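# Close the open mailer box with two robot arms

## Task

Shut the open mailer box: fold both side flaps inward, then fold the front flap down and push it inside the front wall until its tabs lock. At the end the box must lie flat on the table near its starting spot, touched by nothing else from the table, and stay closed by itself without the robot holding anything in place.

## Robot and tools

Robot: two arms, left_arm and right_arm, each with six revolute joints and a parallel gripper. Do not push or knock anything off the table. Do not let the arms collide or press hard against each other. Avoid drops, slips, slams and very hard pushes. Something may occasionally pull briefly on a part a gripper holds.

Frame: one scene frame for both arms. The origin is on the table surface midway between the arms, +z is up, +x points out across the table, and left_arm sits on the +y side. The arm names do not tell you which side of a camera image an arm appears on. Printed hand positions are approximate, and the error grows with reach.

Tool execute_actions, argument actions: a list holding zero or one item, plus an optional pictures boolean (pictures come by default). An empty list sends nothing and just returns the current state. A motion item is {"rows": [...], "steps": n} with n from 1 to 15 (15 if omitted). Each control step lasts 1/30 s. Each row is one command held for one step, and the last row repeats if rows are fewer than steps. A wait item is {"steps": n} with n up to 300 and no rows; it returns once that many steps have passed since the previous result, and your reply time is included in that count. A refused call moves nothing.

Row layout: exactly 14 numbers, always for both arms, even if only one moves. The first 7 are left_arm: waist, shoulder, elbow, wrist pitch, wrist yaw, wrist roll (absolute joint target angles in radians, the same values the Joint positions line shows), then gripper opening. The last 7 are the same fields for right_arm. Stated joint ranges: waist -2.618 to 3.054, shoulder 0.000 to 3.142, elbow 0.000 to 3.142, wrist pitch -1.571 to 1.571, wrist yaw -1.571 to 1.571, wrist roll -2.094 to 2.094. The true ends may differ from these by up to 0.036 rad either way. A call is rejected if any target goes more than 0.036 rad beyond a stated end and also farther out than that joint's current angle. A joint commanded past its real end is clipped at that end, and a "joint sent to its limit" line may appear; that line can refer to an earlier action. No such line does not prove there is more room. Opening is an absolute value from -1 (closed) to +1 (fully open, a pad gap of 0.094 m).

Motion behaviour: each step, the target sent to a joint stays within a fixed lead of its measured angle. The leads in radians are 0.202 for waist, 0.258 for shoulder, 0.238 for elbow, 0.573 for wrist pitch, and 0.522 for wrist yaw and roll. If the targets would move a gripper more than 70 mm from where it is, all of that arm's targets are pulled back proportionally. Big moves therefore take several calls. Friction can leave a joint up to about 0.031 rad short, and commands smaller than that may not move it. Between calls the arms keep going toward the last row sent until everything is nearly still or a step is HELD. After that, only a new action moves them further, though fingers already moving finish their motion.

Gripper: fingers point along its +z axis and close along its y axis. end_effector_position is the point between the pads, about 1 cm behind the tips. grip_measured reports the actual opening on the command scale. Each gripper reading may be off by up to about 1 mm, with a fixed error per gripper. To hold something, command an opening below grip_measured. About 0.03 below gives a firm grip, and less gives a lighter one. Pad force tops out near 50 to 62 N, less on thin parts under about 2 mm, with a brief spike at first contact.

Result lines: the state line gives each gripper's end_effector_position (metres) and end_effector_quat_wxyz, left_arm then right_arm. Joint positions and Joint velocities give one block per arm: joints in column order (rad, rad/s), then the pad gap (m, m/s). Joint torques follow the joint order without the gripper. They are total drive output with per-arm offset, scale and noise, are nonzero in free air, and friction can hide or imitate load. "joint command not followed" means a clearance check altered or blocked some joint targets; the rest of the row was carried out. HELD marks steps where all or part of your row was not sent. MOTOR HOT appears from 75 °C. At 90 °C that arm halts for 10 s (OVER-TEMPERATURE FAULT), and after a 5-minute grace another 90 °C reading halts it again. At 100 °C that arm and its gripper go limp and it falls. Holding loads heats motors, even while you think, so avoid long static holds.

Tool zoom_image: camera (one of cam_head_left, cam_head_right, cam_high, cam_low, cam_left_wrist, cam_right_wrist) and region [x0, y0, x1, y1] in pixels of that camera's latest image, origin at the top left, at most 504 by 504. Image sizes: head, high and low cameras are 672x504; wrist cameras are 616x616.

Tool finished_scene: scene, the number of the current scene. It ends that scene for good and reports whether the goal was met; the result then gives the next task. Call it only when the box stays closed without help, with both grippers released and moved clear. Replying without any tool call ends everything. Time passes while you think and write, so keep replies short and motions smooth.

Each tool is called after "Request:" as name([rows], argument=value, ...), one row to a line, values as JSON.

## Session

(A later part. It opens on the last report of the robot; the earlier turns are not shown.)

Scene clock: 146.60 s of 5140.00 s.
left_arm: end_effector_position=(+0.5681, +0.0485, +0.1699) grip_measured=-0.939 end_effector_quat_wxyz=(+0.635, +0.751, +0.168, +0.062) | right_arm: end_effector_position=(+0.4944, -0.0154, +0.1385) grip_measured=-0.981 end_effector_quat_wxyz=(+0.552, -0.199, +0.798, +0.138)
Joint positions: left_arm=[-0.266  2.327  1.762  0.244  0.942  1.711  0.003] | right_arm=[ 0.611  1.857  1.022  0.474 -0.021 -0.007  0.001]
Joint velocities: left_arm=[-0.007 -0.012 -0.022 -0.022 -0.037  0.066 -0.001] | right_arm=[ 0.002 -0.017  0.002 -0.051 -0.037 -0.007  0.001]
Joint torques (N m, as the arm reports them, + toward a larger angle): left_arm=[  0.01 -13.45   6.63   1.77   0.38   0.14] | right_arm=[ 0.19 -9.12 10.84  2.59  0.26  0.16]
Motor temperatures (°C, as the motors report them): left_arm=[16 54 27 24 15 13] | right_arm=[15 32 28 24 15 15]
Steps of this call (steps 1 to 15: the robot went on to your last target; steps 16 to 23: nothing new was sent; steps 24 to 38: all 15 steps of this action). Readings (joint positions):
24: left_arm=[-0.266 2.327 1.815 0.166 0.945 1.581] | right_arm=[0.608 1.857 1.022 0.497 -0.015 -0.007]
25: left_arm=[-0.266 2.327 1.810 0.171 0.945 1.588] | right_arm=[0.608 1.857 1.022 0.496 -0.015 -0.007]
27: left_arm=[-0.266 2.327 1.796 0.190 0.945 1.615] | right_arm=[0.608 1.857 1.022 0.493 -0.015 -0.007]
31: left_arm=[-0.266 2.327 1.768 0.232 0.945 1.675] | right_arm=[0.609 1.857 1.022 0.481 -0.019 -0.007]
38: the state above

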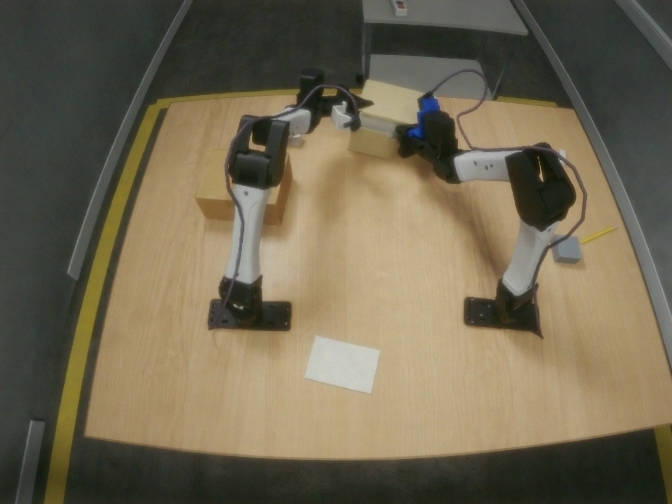

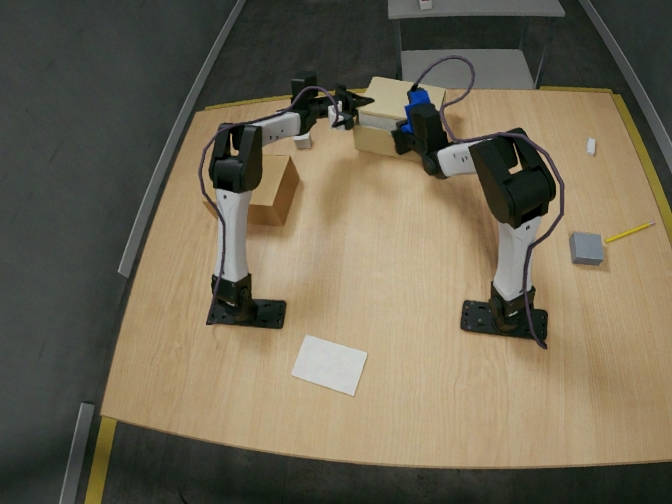

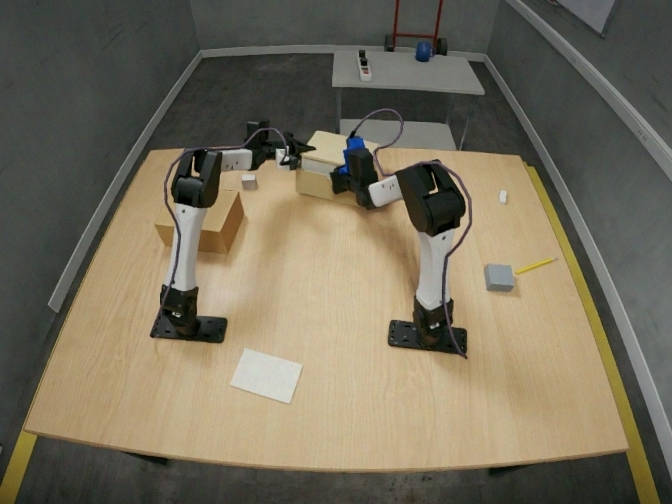

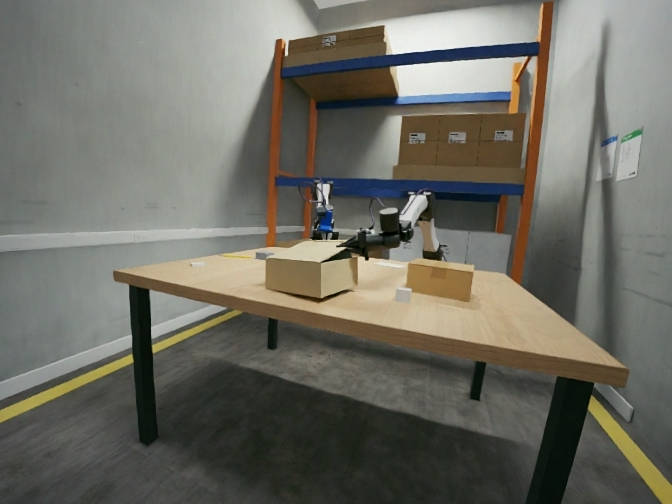

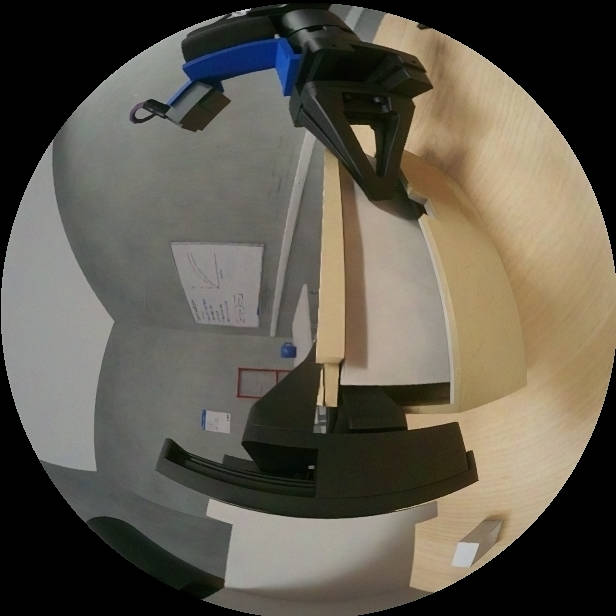

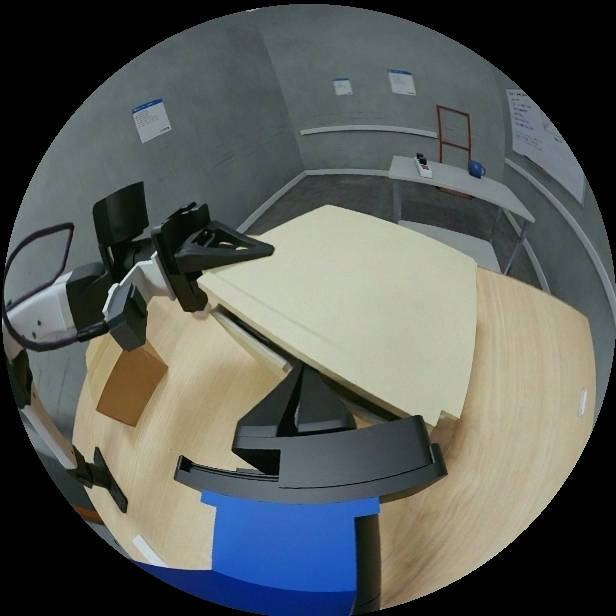

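Request:
execute_actions([
  {"rows":[[-0.27,2.33,1.72,0.25,0.96,1.72,-1,0.61,1.8,0.96,0.51,0,0,-1],[-0.27,2.33,1.71,0.26,0.96,1.72,-1,0.61,1.75,0.91,0.51,0,0,-1],[-0.27,2.33,1.7,0.27,0.96,1.72,-1,0.61,1.7,0.86,0.51,0,0,-1],[-0.27,2.33,1.69,0.28,0.96,1.72,-1,0.61,1.65,0.81,0.51,0,0,-1],[-0.27,2.33,1.69,0.29,0.96,1.72,-1,0.61,1.6,0.77,0.51,0,0,-1],[-0.27,2.31,1.67,0.3,0.96,1.72,-1,0.61,1.55,0.74,0.51,0,0,-1],[-0.27,2.3,1.65,0.31,0.96,1.72,-1,0.61,1.5,0.74,0.48,0,0,-1],[-0.26,2.29,1.635,0.315,0.96,1.72,-1,0.61,1.48,0.78,0.44,0,0,-1],[-0.26,2.28,1.62,0.32,0.96,1.72,-1,0.61,1.48,0.84,0.38,0,0,-1],[-0.26,2.27,1.6,0.33,0.96,1.72,-1,0.61,1.48,0.9,0.3,0,0,-1],[-0.25,2.26,1.58,0.34,0.96,1.72,-1,0.61,1.5,0.98,0.22,0,0,-1],[-0.25,2.25,1.565,0.35,0.96,1.72,-1,0.61,1.53,1.08,0.1,0,0,-1],[-0.25,2.24,1.55,0.36,0.96,1.72,-1,0.6,1.57,1.2,-0.05,0,0,-1],[-0.25,2.24,1.55,0.36,0.96,1.72,-1,0.6,1.62,1.32,-0.2,0,0,-1],[-0.25,2.24,1.55,0.36,0.96,1.72,-1,0.58,1.68,1.45,-0.33,0,0,-1]],"steps":15},
], pictures=false)

Request:
execute_actions([
  {"steps":15},
])

Scene clock: 148.40 s of 5140.00 s.
left_arm: end_effector_position=(+0.5444, +0.0578, +0.1634) grip_measured=-0.939 end_effector_quat_wxyz=(+0.640, +0.749, +0.157, +0.068) | right_arm: end_effector_position=(+0.4703, -0.0314, +0.2700) grip_measured=-0.981 end_effector_quat_wxyz=(+0.579, -0.190, +0.781, +0.138)
Joint positions: left_arm=[-0.26   2.248  1.58   0.367  0.958  1.718  0.003] | right_arm=[ 0.609  1.57   1.188  0.086 -0.007 -0.007  0.001]
Joint velocities: left_arm=[ 0.027 -0.085 -0.159  0.037  0.066  0.066 -0.002] | right_arm=[-0.061  0.93   2.718 -2.381 -0.007 -0.051 -0.001]
Joint torques (N m, as the arm reports them, + toward a larger angle): left_arm=[  1.01 -13.02   6.84   1.84   0.19  -0.03] | right_arm=[-1.34 -3.92  7.83  1.71  0.05  0.16]
Motor temperatures (°C, as the motors report them): left_arm=[16 54 27 24 15 13] | right_arm=[15 32 28 25 15 15]
Steps of this call (steps 1 to 15: the robot went on to your last target; steps 16 to 39: nothing new was sent; steps 40 to 54: all 15 steps of this action). Readings (joint positions):
40: left_arm=[-0.266 2.327 1.759 0.250 0.941 1.718] | right_arm=[0.611 1.853 1.013 0.478 -0.022 -0.007]
41: left_arm=[-0.266 2.327 1.752 0.258 0.942 1.718] | right_arm=[0.611 1.835 0.987 0.483 -0.021 -0.007]
43: left_arm=[-0.266 2.327 1.734 0.280 0.947 1.718] | right_arm=[0.611 1.763 0.900 0.486 -0.015 -0.007]
47: left_arm=[-0.266 2.311 1.687 0.324 0.951 1.718] | right_arm=[0.611 1.566 0.759 0.457 -0.010 -0.007]
54: the state above

Scene clock: 148.90 s of 5140.00 s.
left_arm: end_effector_position=(+0.5438, +0.0589, +0.1633) grip_measured=-0.939 end_effector_quat_wxyz=(+0.641, +0.748, +0.156, +0.069) | right_arm: end_effector_position=(+0.4801, -0.0407, +0.2519) grip_measured=-0.981 end_effector_quat_wxyz=(+0.480, -0.195, +0.849, +0.108)
Joint positions: left_arm=[-0.258  2.246  1.573  0.376  0.96   1.718  0.003] | right_arm=[ 0.585  1.671  1.441 -0.312 -0.004 -0.007  0.001]
Joint velocities: left_arm=[ 0.017 -0.007  0.007  0.007  0.051 -0.007  0.001] | right_arm=[-0.002  0.002  0.002 -0.139  0.037 -0.007 -0.   ]
Joint torques (N m, as the arm reports them, + toward a larger angle): left_arm=[  1.05 -13.34   6.59   1.87   0.21  -0.03] | right_arm=[ 0.04 -8.52 10.91  2.09  0.07  0.17]
Motor temperatures (°C, as the motors report them): left_arm=[16 54 27 24 15 13] | right_arm=[15 32 28 25 15 15]
Steps of this call (steps 1 to 15: the robot went on to your last target). Readings (joint positions):
1: left_arm=[-0.258 2.246 1.577 0.369 0.959 1.718] | right_arm=[0.605 1.603 1.281 0.010 -0.007 -0.007]
2: left_arm=[-0.258 2.246 1.575 0.371 0.960 1.718] | right_arm=[0.600 1.633 1.356 -0.046 -0.007 -0.007]
4: left_arm=[-0.258 2.246 1.574 0.374 0.960 1.718] | right_arm=[0.590 1.656 1.428 -0.122 -0.006 -0.007]
8: left_arm=[-0.258 2.246 1.573 0.376 0.960 1.718] | right_arm=[0.585 1.659 1.441 -0.234 -0.004 -0.007]
15: the state above

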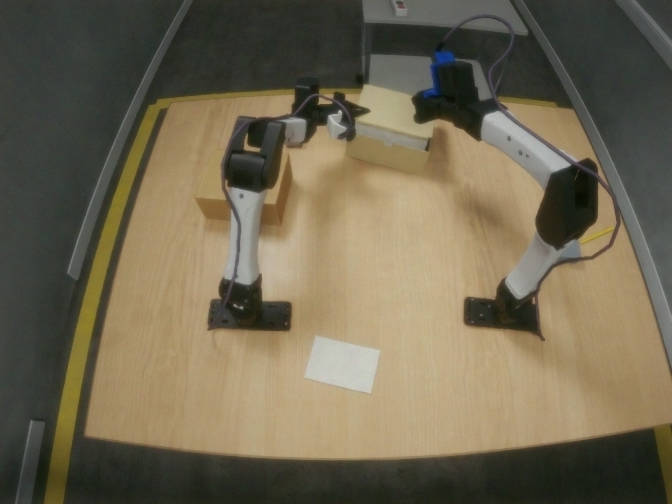

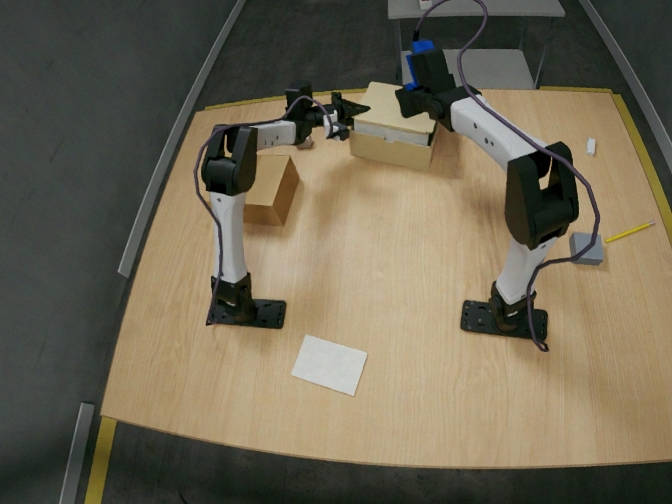

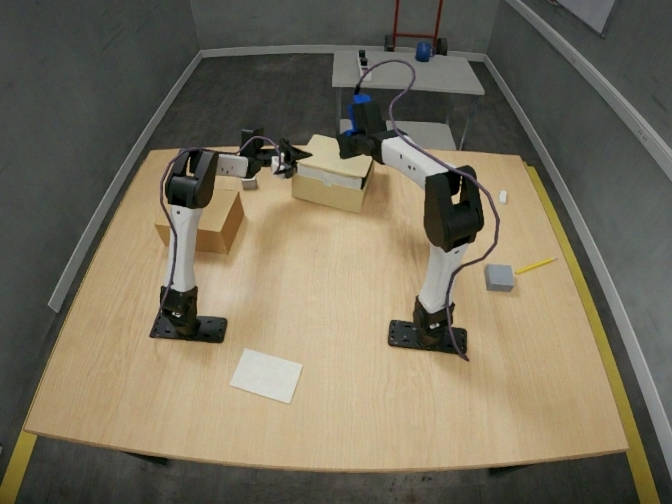

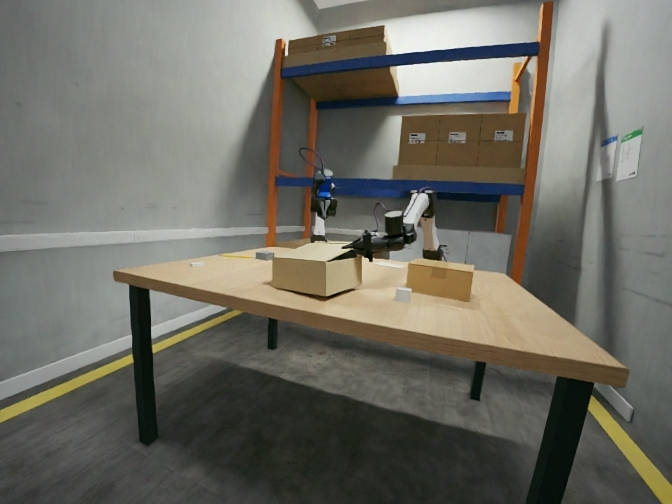

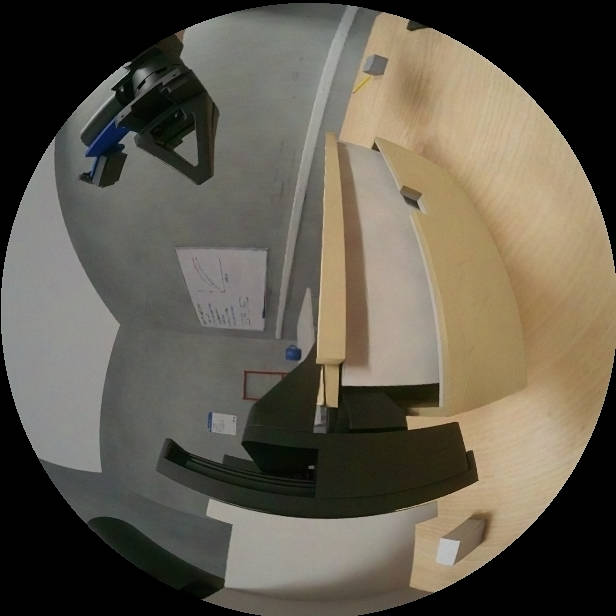

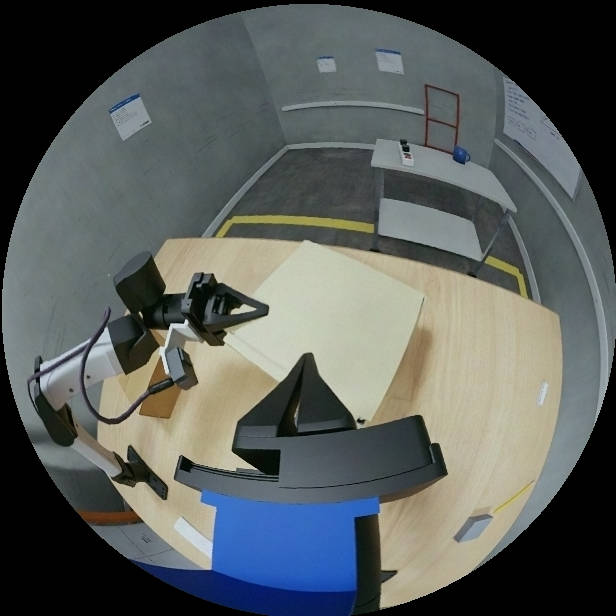

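Request:
execute_actions([
  {"rows":[[-0.25,2.25,1.54,0.4,0.96,1.72,-1,0.59,1.75,1.58,-0.46,0,0,-1],[-0.25,2.25,1.54,0.4,0.96,1.72,-1,0.59,1.8,1.68,-0.56,0,0,-1],[-0.25,2.25,1.53,0.42,0.96,1.72,-1,0.59,1.85,1.78,-0.66,0,0,-1],[-0.25,2.25,1.53,0.42,0.96,1.72,-1,0.6,1.9,1.88,-0.76,0,0,-1],[-0.25,2.25,1.52,0.44,0.96,1.72,-1,0.6,1.95,1.98,-0.86,0,0,-1],[-0.25,2.25,1.52,0.44,0.96,1.72,-1,0.6,2.0,2.07,-0.95,0,0,-1],[-0.25,2.25,1.52,0.44,0.96,1.72,-1,0.6,2.05,2.16,-1.04,0,0,-1],[-0.25,2.25,1.52,0.44,0.96,1.72,-1,0.6,2.1,2.25,-1.12,0,0,-1],[-0.25,2.25,1.52,0.44,0.96,1.72,-1,0.6,2.15,2.33,-1.2,0,0,-1],[-0.25,2.25,1.52,0.44,0.96,1.72,-1,0.6,2.18,2.33,-1.2,0,0,-1],[-0.25,2.25,1.52,0.44,0.96,1.72,-1,0.6,2.2,2.33,-1.2,0,0,-1],[-0.25,2.25,1.52,0.44,0.96,1.72,-1,0.6,2.22,2.33,-1.2,0,0,-1],[-0.25,2.25,1.52,0.44,0.96,1.72,-1,0.6,2.24,2.33,-1.2,0,0,-1]],"steps":15},
], pictures=false)

Request:
execute_actions([
  {"steps":20},
])

Scene clock: 150.53 s of 5140.00 s.
left_arm: end_effector_position=(+0.5417, +0.0595, +0.1606) grip_measured=-0.939 end_effector_quat_wxyz=(+0.646, +0.745, +0.147, +0.079) | right_arm: end_effector_position=(+0.5166, -0.0197, +0.2045) grip_measured=-0.981 end_effector_quat_wxyz=(+0.281, -0.216, +0.933, +0.065)
Joint positions: left_arm=[-0.258  2.246  1.54   0.438  0.96   1.718  0.003] | right_arm=[ 0.592  2.212  2.313 -1.087 -0.004 -0.007  0.001]
Joint velocities: left_arm=[ 0.002 -0.002 -0.002  0.007 -0.051 -0.051 -0.001] | right_arm=[ 0.002  0.496  0.012 -0.842  0.037  0.066 -0.001]
Joint torques (N m, as the arm reports them, + toward a larger angle): left_arm=[  1.06 -12.48   6.74   2.05   0.2   -0.03] | right_arm=[  0.79 -13.44  10.64   1.62   0.06   0.17]
Motor temperatures (°C, as the motors report them): left_arm=[16 54 27 24 15 13] | right_arm=[15 32 28 25 15 15]
Steps of this call (steps 1 to 30: the robot went on to your last target; steps 31 to 34: nothing new was sent; steps 35 to 49: all 15 steps of this action). Readings (joint positions):
35: left_arm=[-0.258 2.246 1.571 0.381 0.960 1.718] | right_arm=[0.585 1.682 1.467 -0.357 -0.004 -0.007]
36: left_arm=[-0.258 2.246 1.568 0.388 0.960 1.718] | right_arm=[0.585 1.712 1.527 -0.409 -0.004 -0.007]
38: left_arm=[-0.258 2.246 1.558 0.404 0.960 1.718] | right_arm=[0.586 1.803 1.697 -0.513 -0.004 -0.007]
42: left_arm=[-0.258 2.246 1.543 0.431 0.960 1.718] | right_arm=[0.590 2.000 2.056 -0.781 -0.004 -0.007]
49: the state above

Scene clock: 151.20 s of 5140.00 s.
left_arm: end_effector_position=(+0.5417, +0.0595, +0.1606) grip_measured=-0.939 end_effector_quat_wxyz=(+0.646, +0.745, +0.147, +0.079) | right_arm: end_effector_position=(+0.4992, -0.0280, +0.1696) grip_measured=-0.981 end_effector_quat_wxyz=(+0.211, -0.221, +0.951, +0.050)
Joint positions: left_arm=[-0.258  2.246  1.54   0.438  0.96   1.718  0.003] | right_arm=[ 0.592  2.255  2.313 -1.192 -0.004 -0.007  0.001]
Joint velocities: left_arm=[-0.017  0.012  0.007  0.022 -0.007 -0.051 -0.001] | right_arm=[ 0.002 -0.012 -0.007 -0.037 -0.007  0.007  0.   ]
Joint torques (N m, as the arm reports them, + toward a larger angle): left_arm=[  1.06 -12.47   6.8    2.07   0.2   -0.03] | right_arm=[  0.82 -14.55  10.59   1.27   0.06   0.17]
Motor temperatures (°C, as the motors report them): left_arm=[16 54 27 24 15 13] | right_arm=[15 32 28 24 15 15]
Steps of this call (steps 1 to 20: the robot went on to your last target). Readings (joint positions):
1: left_arm=[-0.258 2.246 1.540 0.438 0.960 1.718] | right_arm=[0.592 2.227 2.313 -1.111 -0.004 -0.007]
2: left_arm=[-0.258 2.246 1.540 0.438 0.960 1.718] | right_arm=[0.592 2.240 2.313 -1.132 -0.004 -0.007]
4: left_arm=[-0.258 2.246 1.540 0.438 0.960 1.718] | right_arm=[0.592 2.254 2.313 -1.161 -0.004 -0.007]
8: left_arm=[-0.258 2.246 1.540 0.438 0.960 1.718] | right_arm=[0.592 2.255 2.313 -1.182 -0.004 -0.007]
20: the state above

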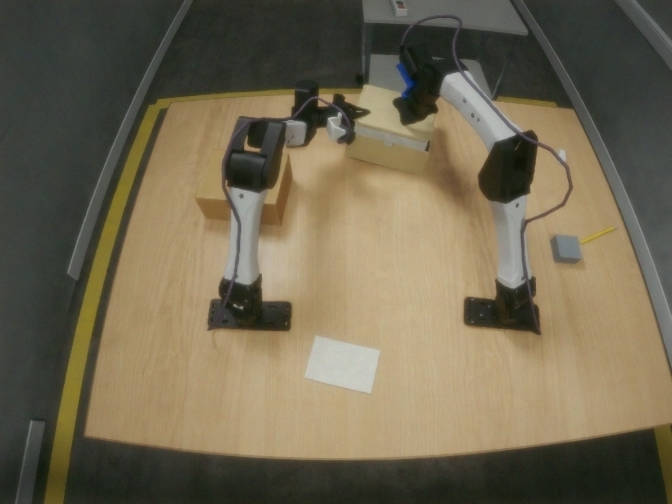

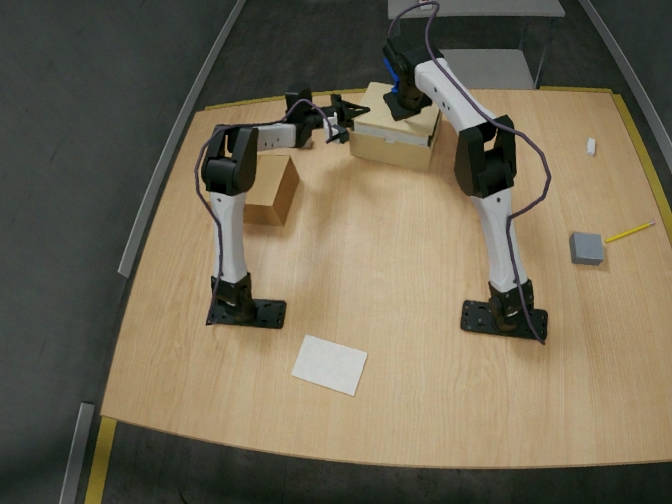

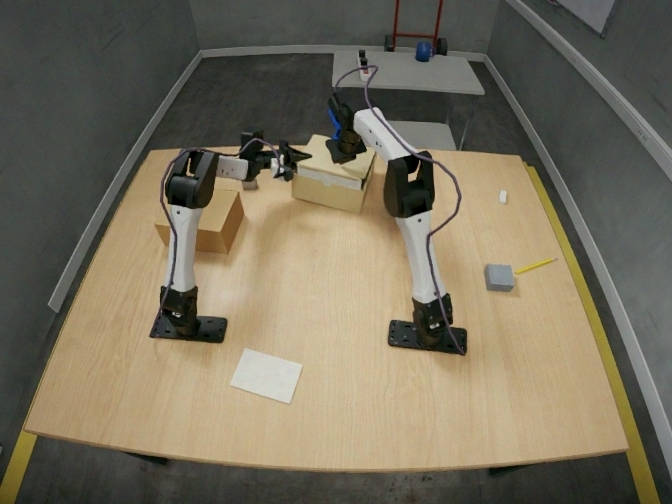

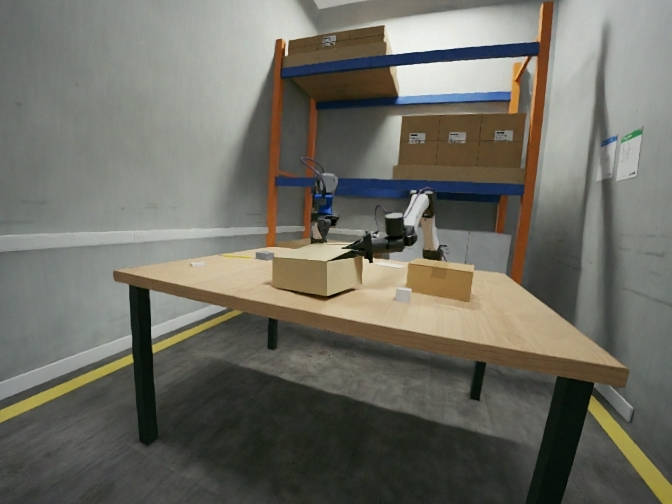

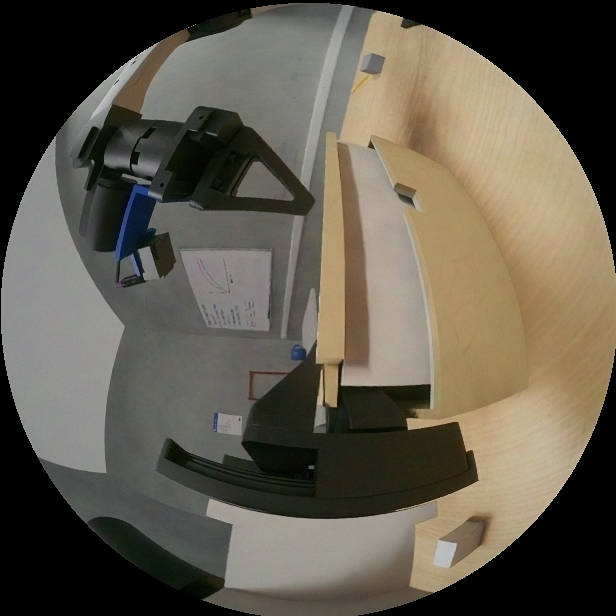

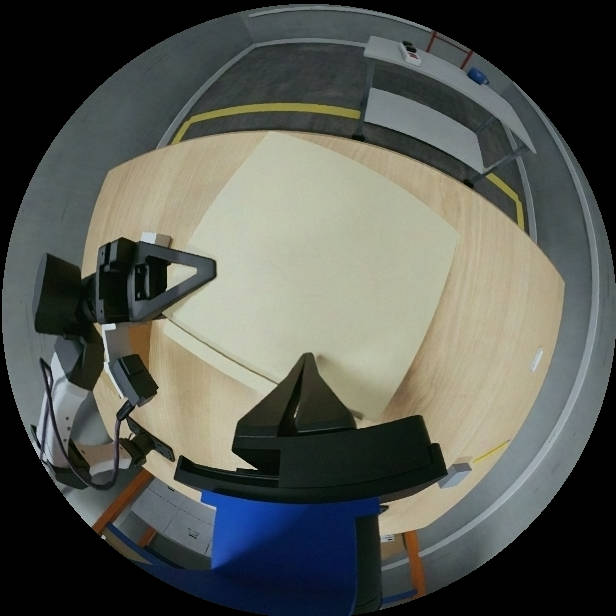

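Request:
execute_actions([
  {"rows":[[-0.25,2.29,1.52,0.45,0.96,1.72,-1,0.6,2.25,2.33,-1.2,0,0,-1],[-0.25,2.29,1.52,0.45,0.96,1.72,-1,0.6,2.25,2.33,-1.2,0,0,-1],[-0.25,2.29,1.52,0.45,0.96,1.72,-1,0.6,2.25,2.33,-1.2,0,0,-1],[-0.25,2.29,1.52,0.45,0.96,1.72,-1,0.6,2.25,2.33,-1.2,0,0,-1],[-0.25,2.29,1.52,0.45,0.96,1.72,-0.9,0.6,2.25,2.33,-1.2,0,0,-1],[-0.25,2.29,1.52,0.45,0.96,1.72,-0.85,0.6,2.25,2.33,-1.2,0,0,-1],[-0.25,2.29,1.52,0.45,0.96,1.72,-0.8,0.6,2.25,2.33,-1.2,0,0,-1],[-0.25,2.29,1.52,0.45,0.96,1.72,-0.75,0.6,2.25,2.33,-1.2,0,0,-1],[-0.25,2.29,1.52,0.45,0.96,1.72,-0.7,0.6,2.25,2.33,-1.2,0,0,-1],[-0.25,2.29,1.52,0.45,0.96,1.72,-0.65,0.6,2.25,2.33,-1.2,0,0,-1]],"steps":15},
])

Scene clock: 152.47 s of 5140.00 s.
left_arm: end_effector_position=(+0.5433, +0.0588, +0.1493) grip_measured=-0.651 end_effector_quat_wxyz=(+0.646, +0.745, +0.148, +0.076) | right_arm: end_effector_position=(+0.4992, -0.0281, +0.1696) grip_measured=-0.981 end_effector_quat_wxyz=(+0.211, -0.221, +0.951, +0.050)
Joint positions: left_arm=[-0.258  2.272  1.54   0.459  0.962  1.718  0.016] | right_arm=[ 0.592  2.255  2.313 -1.192 -0.004 -0.007  0.001]
Joint velocities: left_arm=[-0.002 -0.007  0.002 -0.007  0.037 -0.022  0.001] | right_arm=[ 0.007  0.002 -0.002  0.081  0.022  0.022 -0.001]
Joint torques (N m, as the arm reports them, + toward a larger angle): left_arm=[  1.12 -11.44   6.59   1.94   0.18  -0.03] | right_arm=[  0.8  -13.82  10.53   1.25   0.07   0.17]
Motor temperatures (°C, as the motors report them): left_arm=[16 54 27 24 15 13] | right_arm=[15 33 28 24 15 15]
Steps of this call (steps 1 to 15: the robot went on to your last target; steps 16 to 23: nothing new was sent; steps 24 to 38: all 15 steps of this action). Readings (joint positions):
24: left_arm=[-0.258 2.248 1.540 0.440 0.960 1.718] | right_arm=[0.592 2.255 2.313 -1.192 -0.004 -0.007]
25: left_arm=[-0.258 2.251 1.540 0.446 0.960 1.718] | right_arm=[0.592 2.255 2.313 -1.192 -0.004 -0.007]
27: left_arm=[-0.258 2.258 1.540 0.456 0.962 1.718] | right_arm=[0.592 2.255 2.313 -1.192 -0.004 -0.007]
31: left_arm=[-0.258 2.268 1.540 0.459 0.962 1.718] | right_arm=[0.592 2.255 2.313 -1.192 -0.004 -0.007]
38: the state above

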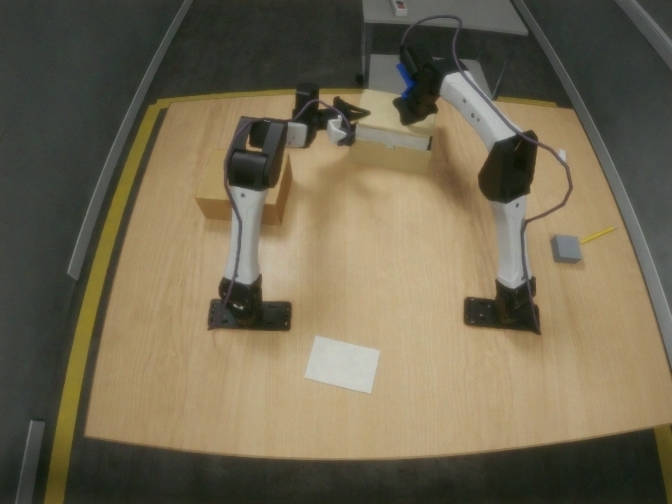

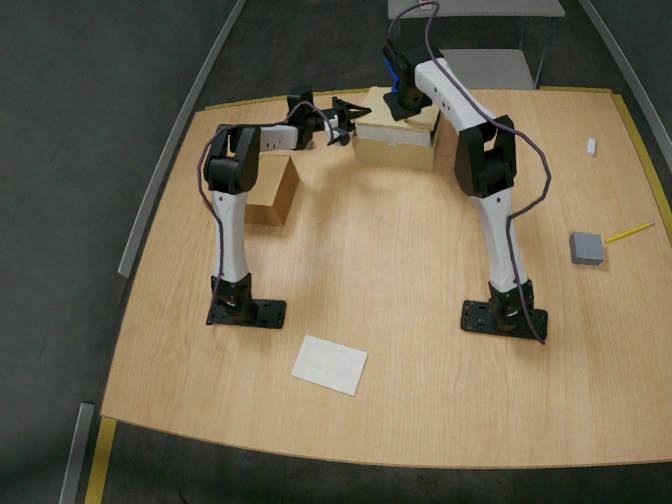

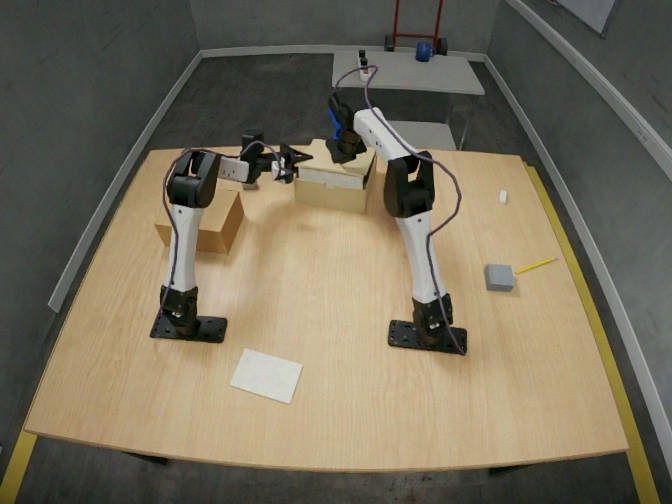

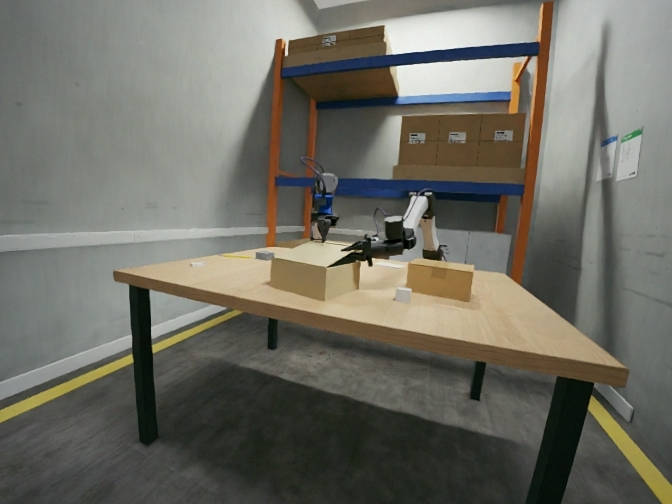

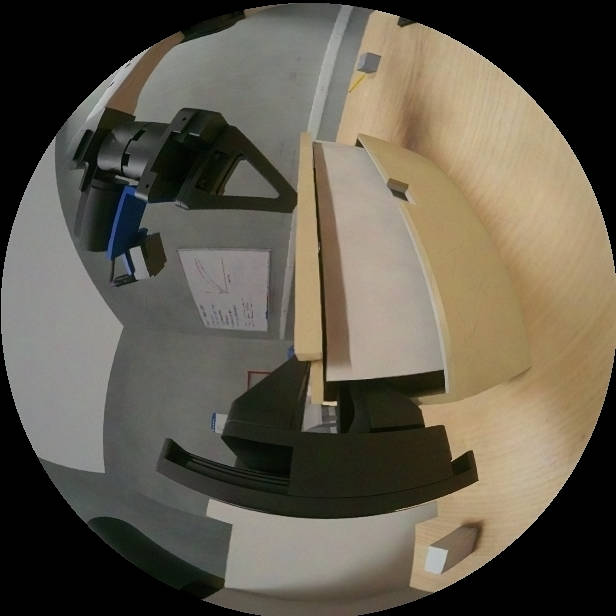

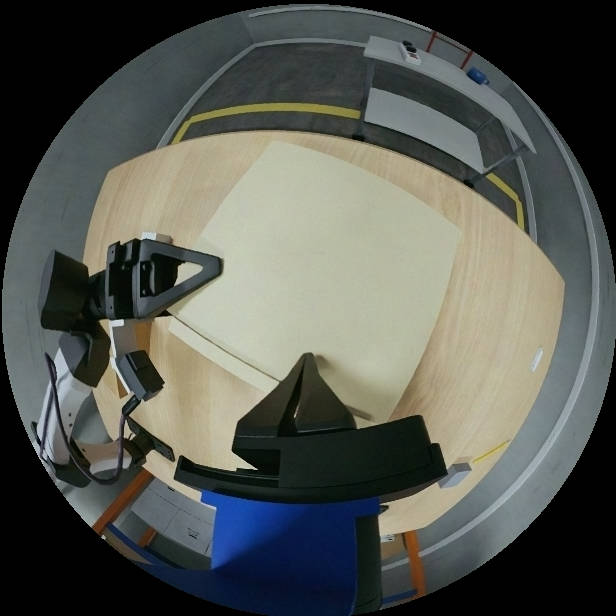

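Request:
execute_actions([
  {"rows":[[-0.24,2.25,1.52,0.46,0.96,1.72,-0.65,0.6,2.25,2.33,-1.2,0,0,-1],[-0.23,2.24,1.5,0.47,0.96,1.72,-0.65,0.6,2.25,2.33,-1.2,0,0,-1],[-0.22,2.23,1.485,0.47,0.96,1.72,-0.65,0.6,2.25,2.33,-1.2,0,0,-1],[-0.21,2.22,1.47,0.48,0.96,1.72,-0.65,0.6,2.25,2.33,-1.2,0,0,-1],[-0.2,2.21,1.455,0.48,0.96,1.72,-0.65,0.6,2.25,2.33,-1.2,0,0,-1],[-0.19,2.2,1.44,0.49,0.96,1.72,-0.65,0.6,2.25,2.33,-1.2,0,0,-1],[-0.18,2.19,1.425,0.49,0.96,1.72,-0.65,0.6,2.25,2.33,-1.2,0,0,-1],[-0.17,2.18,1.41,0.5,0.96,1.72,-0.65,0.6,2.25,2.33,-1.2,0,0,-1],[-0.16,2.17,1.395,0.5,0.96,1.72,-0.65,0.6,2.25,2.33,-1.2,0,0,-1],[-0.15,2.16,1.38,0.51,0.96,1.72,-0.65,0.6,2.25,2.33,-1.2,0,0,-1],[-0.14,2.15,1.37,0.51,0.96,1.72,-0.65,0.6,2.25,2.33,-1.2,0,0,-1],[-0.13,2.14,1.36,0.52,0.96,1.72,-0.65,0.6,2.25,2.33,-1.2,0,0,-1]],"steps":15},
])

Request:
execute_actions([
  {"rows":[[-0.12,2.1,1.36,0.5,0.96,1.72,-0.65,0.6,2.28,2.33,-1.2,0,0,-1],[-0.12,2.08,1.36,0.5,0.96,1.72,-0.65,0.6,2.29,2.33,-1.2,0,0,-1],[-0.12,2.06,1.36,0.5,0.96,1.72,-0.65,0.6,2.3,2.33,-1.2,0,0,-1],[-0.12,2.04,1.36,0.5,0.96,1.72,-0.65,0.6,2.31,2.33,-1.2,0,0,-1],[-0.12,2.02,1.36,0.5,0.96,1.72,-0.65,0.6,2.32,2.33,-1.2,0,0,-1],[-0.12,2.0,1.36,0.5,0.96,1.72,-0.65,0.6,2.33,2.33,-1.2,0,0,-1],[-0.12,1.98,1.36,0.5,0.96,1.72,-0.65,0.6,2.34,2.33,-1.2,0,0,-1],[-0.12,1.96,1.36,0.5,0.96,1.72,-0.65,0.6,2.35,2.33,-1.2,0,0,-1],[-0.12,1.94,1.36,0.5,0.96,1.72,-0.65,0.6,2.36,2.33,-1.2,0,0,-1],[-0.12,1.92,1.36,0.5,0.96,1.72,-0.65,0.6,2.37,2.33,-1.2,0,0,-1],[-0.12,1.9,1.36,0.5,0.96,1.72,-0.65,0.6,2.38,2.33,-1.2,0,0,-1],[-0.12,1.9,1.36,0.5,0.96,1.72,-0.65,0.6,2.39,2.33,-1.2,0,0,-1],[-0.12,1.9,1.36,0.5,0.96,1.72,-0.65,0.6,2.4,2.33,-1.2,0,0,-1],[-0.12,1.9,1.36,0.5,0.96,1.72,-0.65,0.6,2.41,2.33,-1.2,0,0,-1],[-0.12,1.9,1.36,0.5,0.96,1.72,-0.65,0.6,2.42,2.33,-1.2,0,0,-1]],"steps":15},
], pictures=false)

Request:
execute_actions([
  {"steps":10},
])

Scene clock: 155.17 s of 5140.00 s.
left_arm: end_effector_position=(+0.5468, +0.1325, +0.1571) grip_measured=-0.651 end_effector_quat_wxyz=(+0.638, +0.735, +0.198, +0.116) | right_arm: end_effector_position=(+0.4992, -0.0281, +0.1696) grip_measured=-0.981 end_effector_quat_wxyz=(+0.211, -0.221, +0.951, +0.050)
Joint positions: left_arm=[-0.128  2.155  1.379  0.496  0.962  1.718  0.016] | right_arm=[ 0.592  2.255  2.313 -1.192 -0.004 -0.007  0.001]
Joint velocities: left_arm=[ 0.09  -0.081 -0.022  0.081 -0.037  0.007 -0.   ] | right_arm=[-0.007  0.007  0.007 -0.007 -0.037  0.022  0.   ]
Joint torques (N m, as the arm reports them, + toward a larger angle): left_arm=[ -0.34 -12.88   6.77   2.13   0.19  -0.03] | right_arm=[  0.79 -13.83  10.54   1.24   0.06   0.17]
Motor temperatures (°C, as the motors report them): left_arm=[16 54 27 24 15 13] | right_arm=[15 33 28 24 15 15]
Steps of this call (steps 1 to 15: the robot went on to your last target; steps 16 to 66: nothing new was sent; steps 67 to 81: all 15 steps of this action). Readings (joint positions):
67: left_arm=[-0.257 2.272 1.540 0.459 0.962 1.718] | right_arm=[0.592 2.255 2.313 -1.192 -0.004 -0.007]
68: left_arm=[-0.255 2.269 1.535 0.460 0.962 1.718] | right_arm=[0.592 2.255 2.313 -1.192 -0.004 -0.007]
70: left_arm=[-0.244 2.253 1.509 0.461 0.962 1.718] | right_arm=[0.592 2.255 2.313 -1.192 -0.004 -0.007]
74: left_arm=[-0.200 2.211 1.450 0.471 0.962 1.718] | right_arm=[0.592 2.255 2.313 -1.192 -0.004 -0.007]
81: the state above

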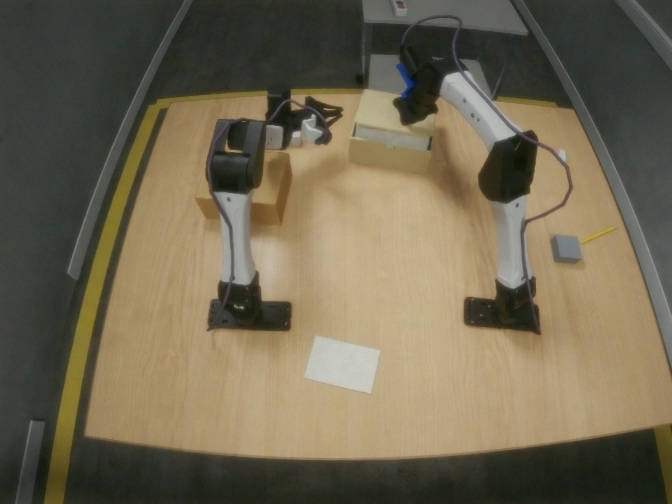

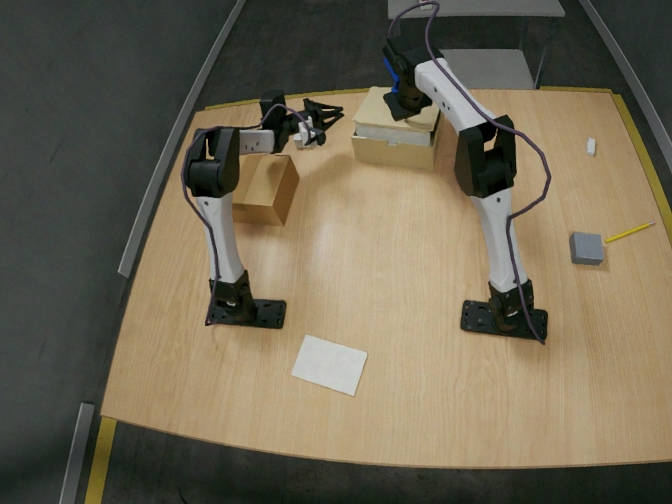

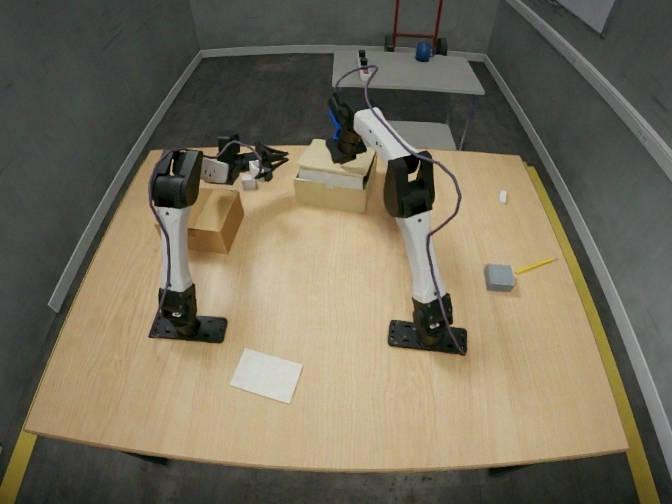

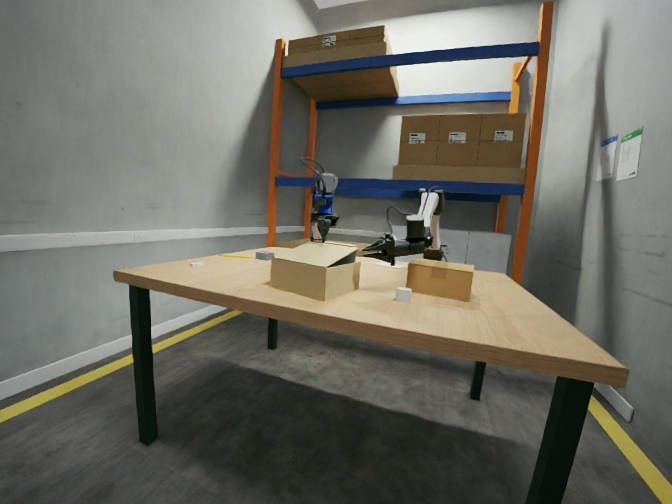

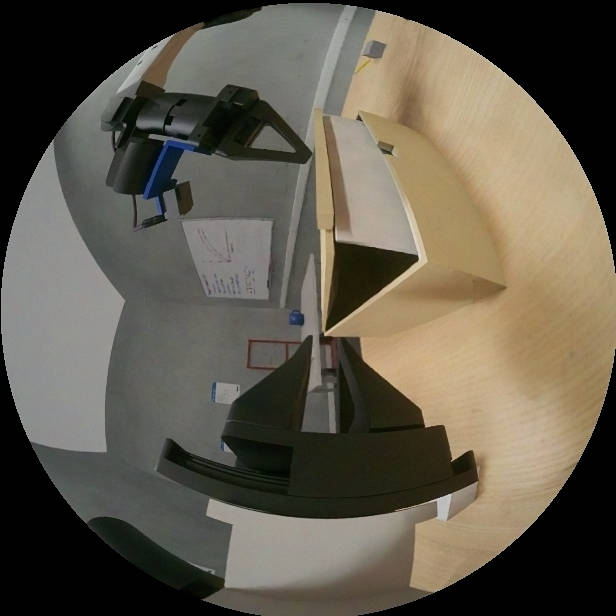

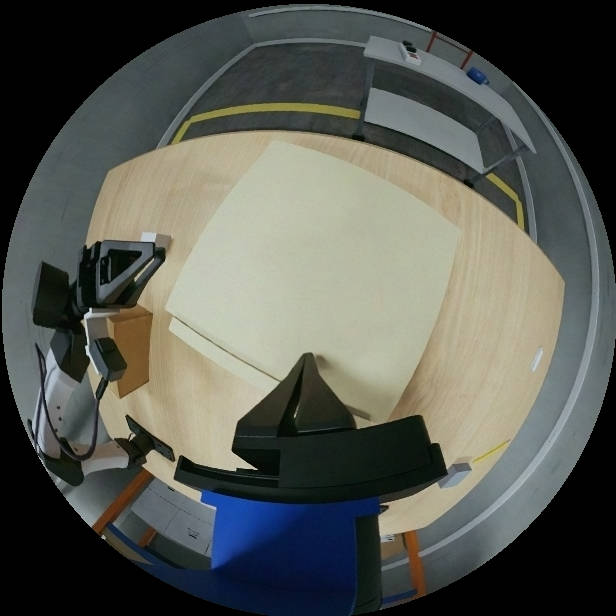

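Scene clock: 155.67 s of 5140.00 s.
left_arm: end_effector_position=(+0.5181, +0.1392, +0.2895) grip_measured=-0.651 end_effector_quat_wxyz=(+0.672, +0.701, +0.118, +0.208) | right_arm: end_effector_position=(+0.5051, -0.0252, +0.1211) grip_measured=-0.981 end_effector_quat_wxyz=(+0.170, -0.222, +0.959, +0.040)
Joint positions: left_arm=[-0.124  1.894  1.367  0.51   0.962  1.718  0.016] | right_arm=[ 0.592  2.36   2.329 -1.189 -0.004 -0.007  0.001]
Joint velocities: left_arm=[-0.002 -0.09   0.012  0.125 -0.007 -0.022 -0.001] | right_arm=[ 0.012  0.012  0.183  0.051 -0.007  0.022 -0.001]
Joint torques (N m, as the arm reports them, + toward a larger angle): left_arm=[ 0.79 -9.49  8.5   1.81  0.04 -0.03] | right_arm=[ 0.78 -9.66  7.79  1.04  0.08  0.17]
Motor temperatures (°C, as the motors report them): left_arm=[16 54 27 24 15 13] | right_arm=[15 34 28 24 15 15]
Steps of this call (steps 1 to 15: all 15 steps of this action). Readings (joint positions):
1: left_arm=[-0.126 2.150 1.377 0.496 0.962 1.718] | right_arm=[0.592 2.256 2.313 -1.192 -0.004 -0.007]
2: left_arm=[-0.124 2.139 1.373 0.495 0.962 1.718] | right_arm=[0.592 2.258 2.313 -1.192 -0.004 -0.007]
4: left_arm=[-0.124 2.107 1.367 0.492 0.962 1.718] | right_arm=[0.592 2.268 2.313 -1.192 -0.004 -0.007]
8: left_arm=[-0.124 2.013 1.367 0.492 0.962 1.718] | right_arm=[0.592 2.310 2.313 -1.192 -0.004 -0.007]
15: the state above

Scene clock: 156.00 s of 5140.00 s.
left_arm: end_effector_position=(+0.5179, +0.1392, +0.2898) grip_measured=-0.651 end_effector_quat_wxyz=(+0.672, +0.701, +0.118, +0.208) | right_arm: end_effector_position=(+0.5067, -0.0244, +0.1217) grip_measured=-0.981 end_effector_quat_wxyz=(+0.173, -0.222, +0.959, +0.041)
Joint positions: left_arm=[-0.124  1.893  1.367  0.509  0.962  1.718  0.016] | right_arm=[ 0.592  2.362  2.334 -1.185 -0.004 -0.007  0.001]
Joint velocities: left_arm=[ 0.017 -0.002 -0.007 -0.022 -0.007  0.037  0.   ] | right_arm=[ 0.007  0.017 -0.007 -0.037  0.007 -0.022 -0.001]
Joint torques (N m, as the arm reports them, + toward a larger angle): left_arm=[ 0.72 -9.8   8.4   1.97  0.06 -0.04] | right_arm=[ 0.81 -9.66  8.53  1.05  0.06  0.17]
Motor temperatures (°C, as the motors report them): left_arm=[16 53 27 25 15 13] | right_arm=[15 34 28 23 15 15]
Steps of this call (steps 1 to 10: the robot went on to your last target). Readings (joint positions):
1: left_arm=[-0.124 1.893 1.367 0.512 0.962 1.718] | right_arm=[0.592 2.360 2.333 -1.187 -0.004 -0.007]
2: left_arm=[-0.124 1.893 1.367 0.511 0.962 1.718] | right_arm=[0.592 2.362 2.333 -1.186 -0.004 -0.007]
4: left_arm=[-0.124 1.893 1.367 0.509 0.962 1.718] | right_arm=[0.592 2.362 2.334 -1.185 -0.004 -0.007]
8: left_arm=[-0.124 1.893 1.367 0.509 0.962 1.718] | right_arm=[0.592 2.362 2.334 -1.185 -0.004 -0.007]
10: the state above

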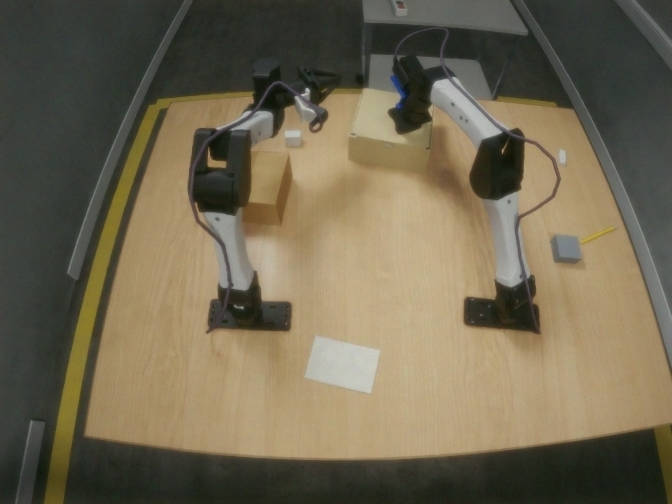

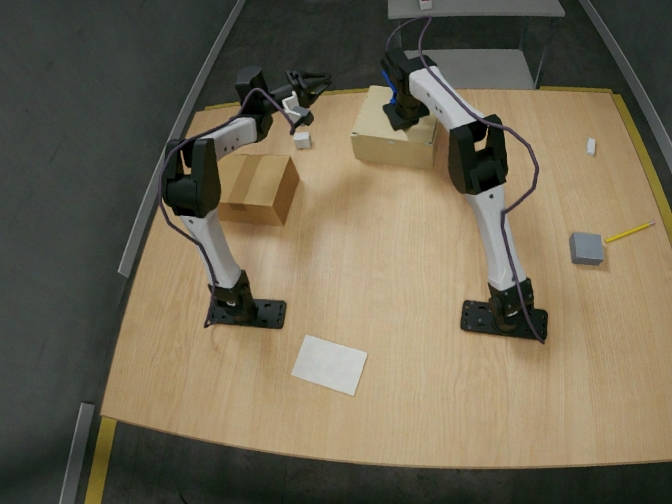

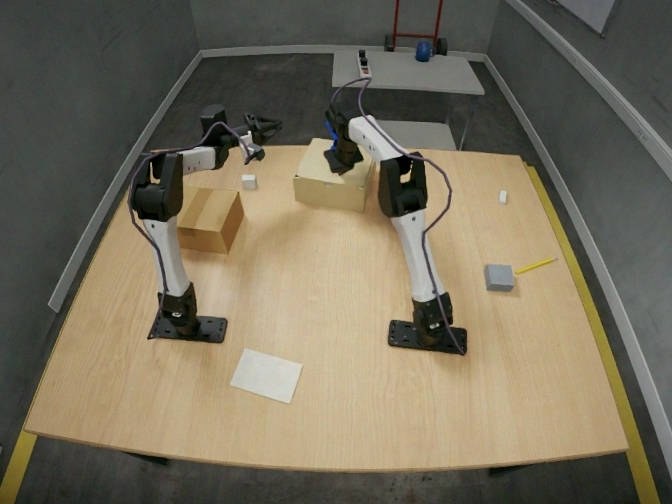

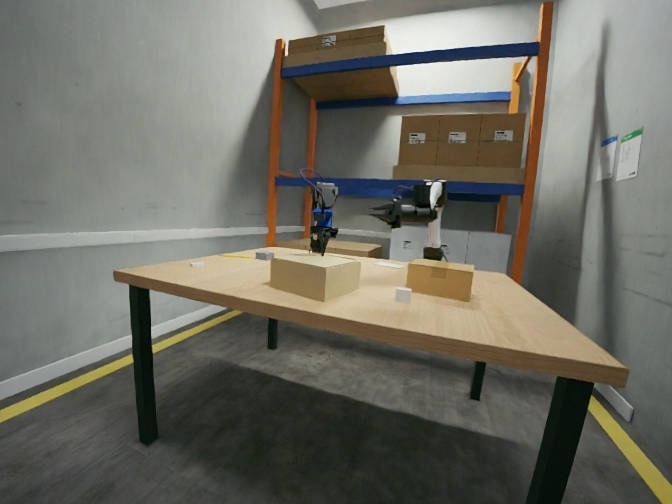

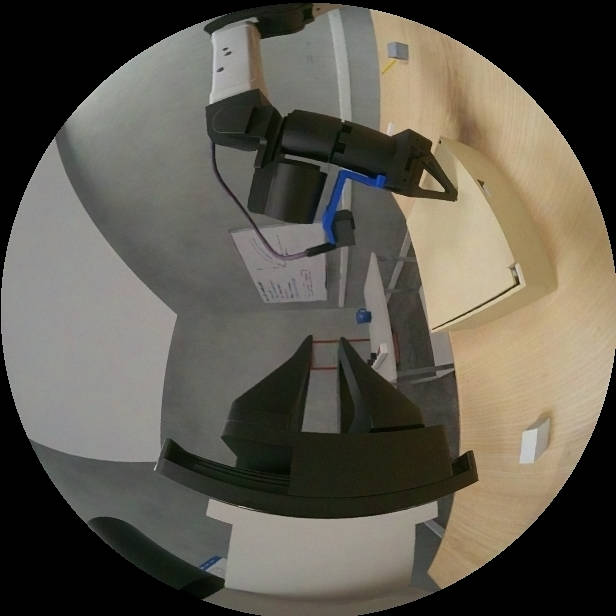

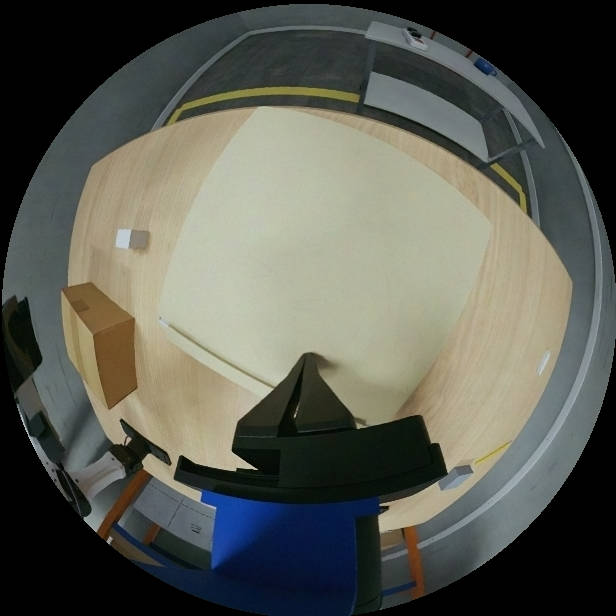

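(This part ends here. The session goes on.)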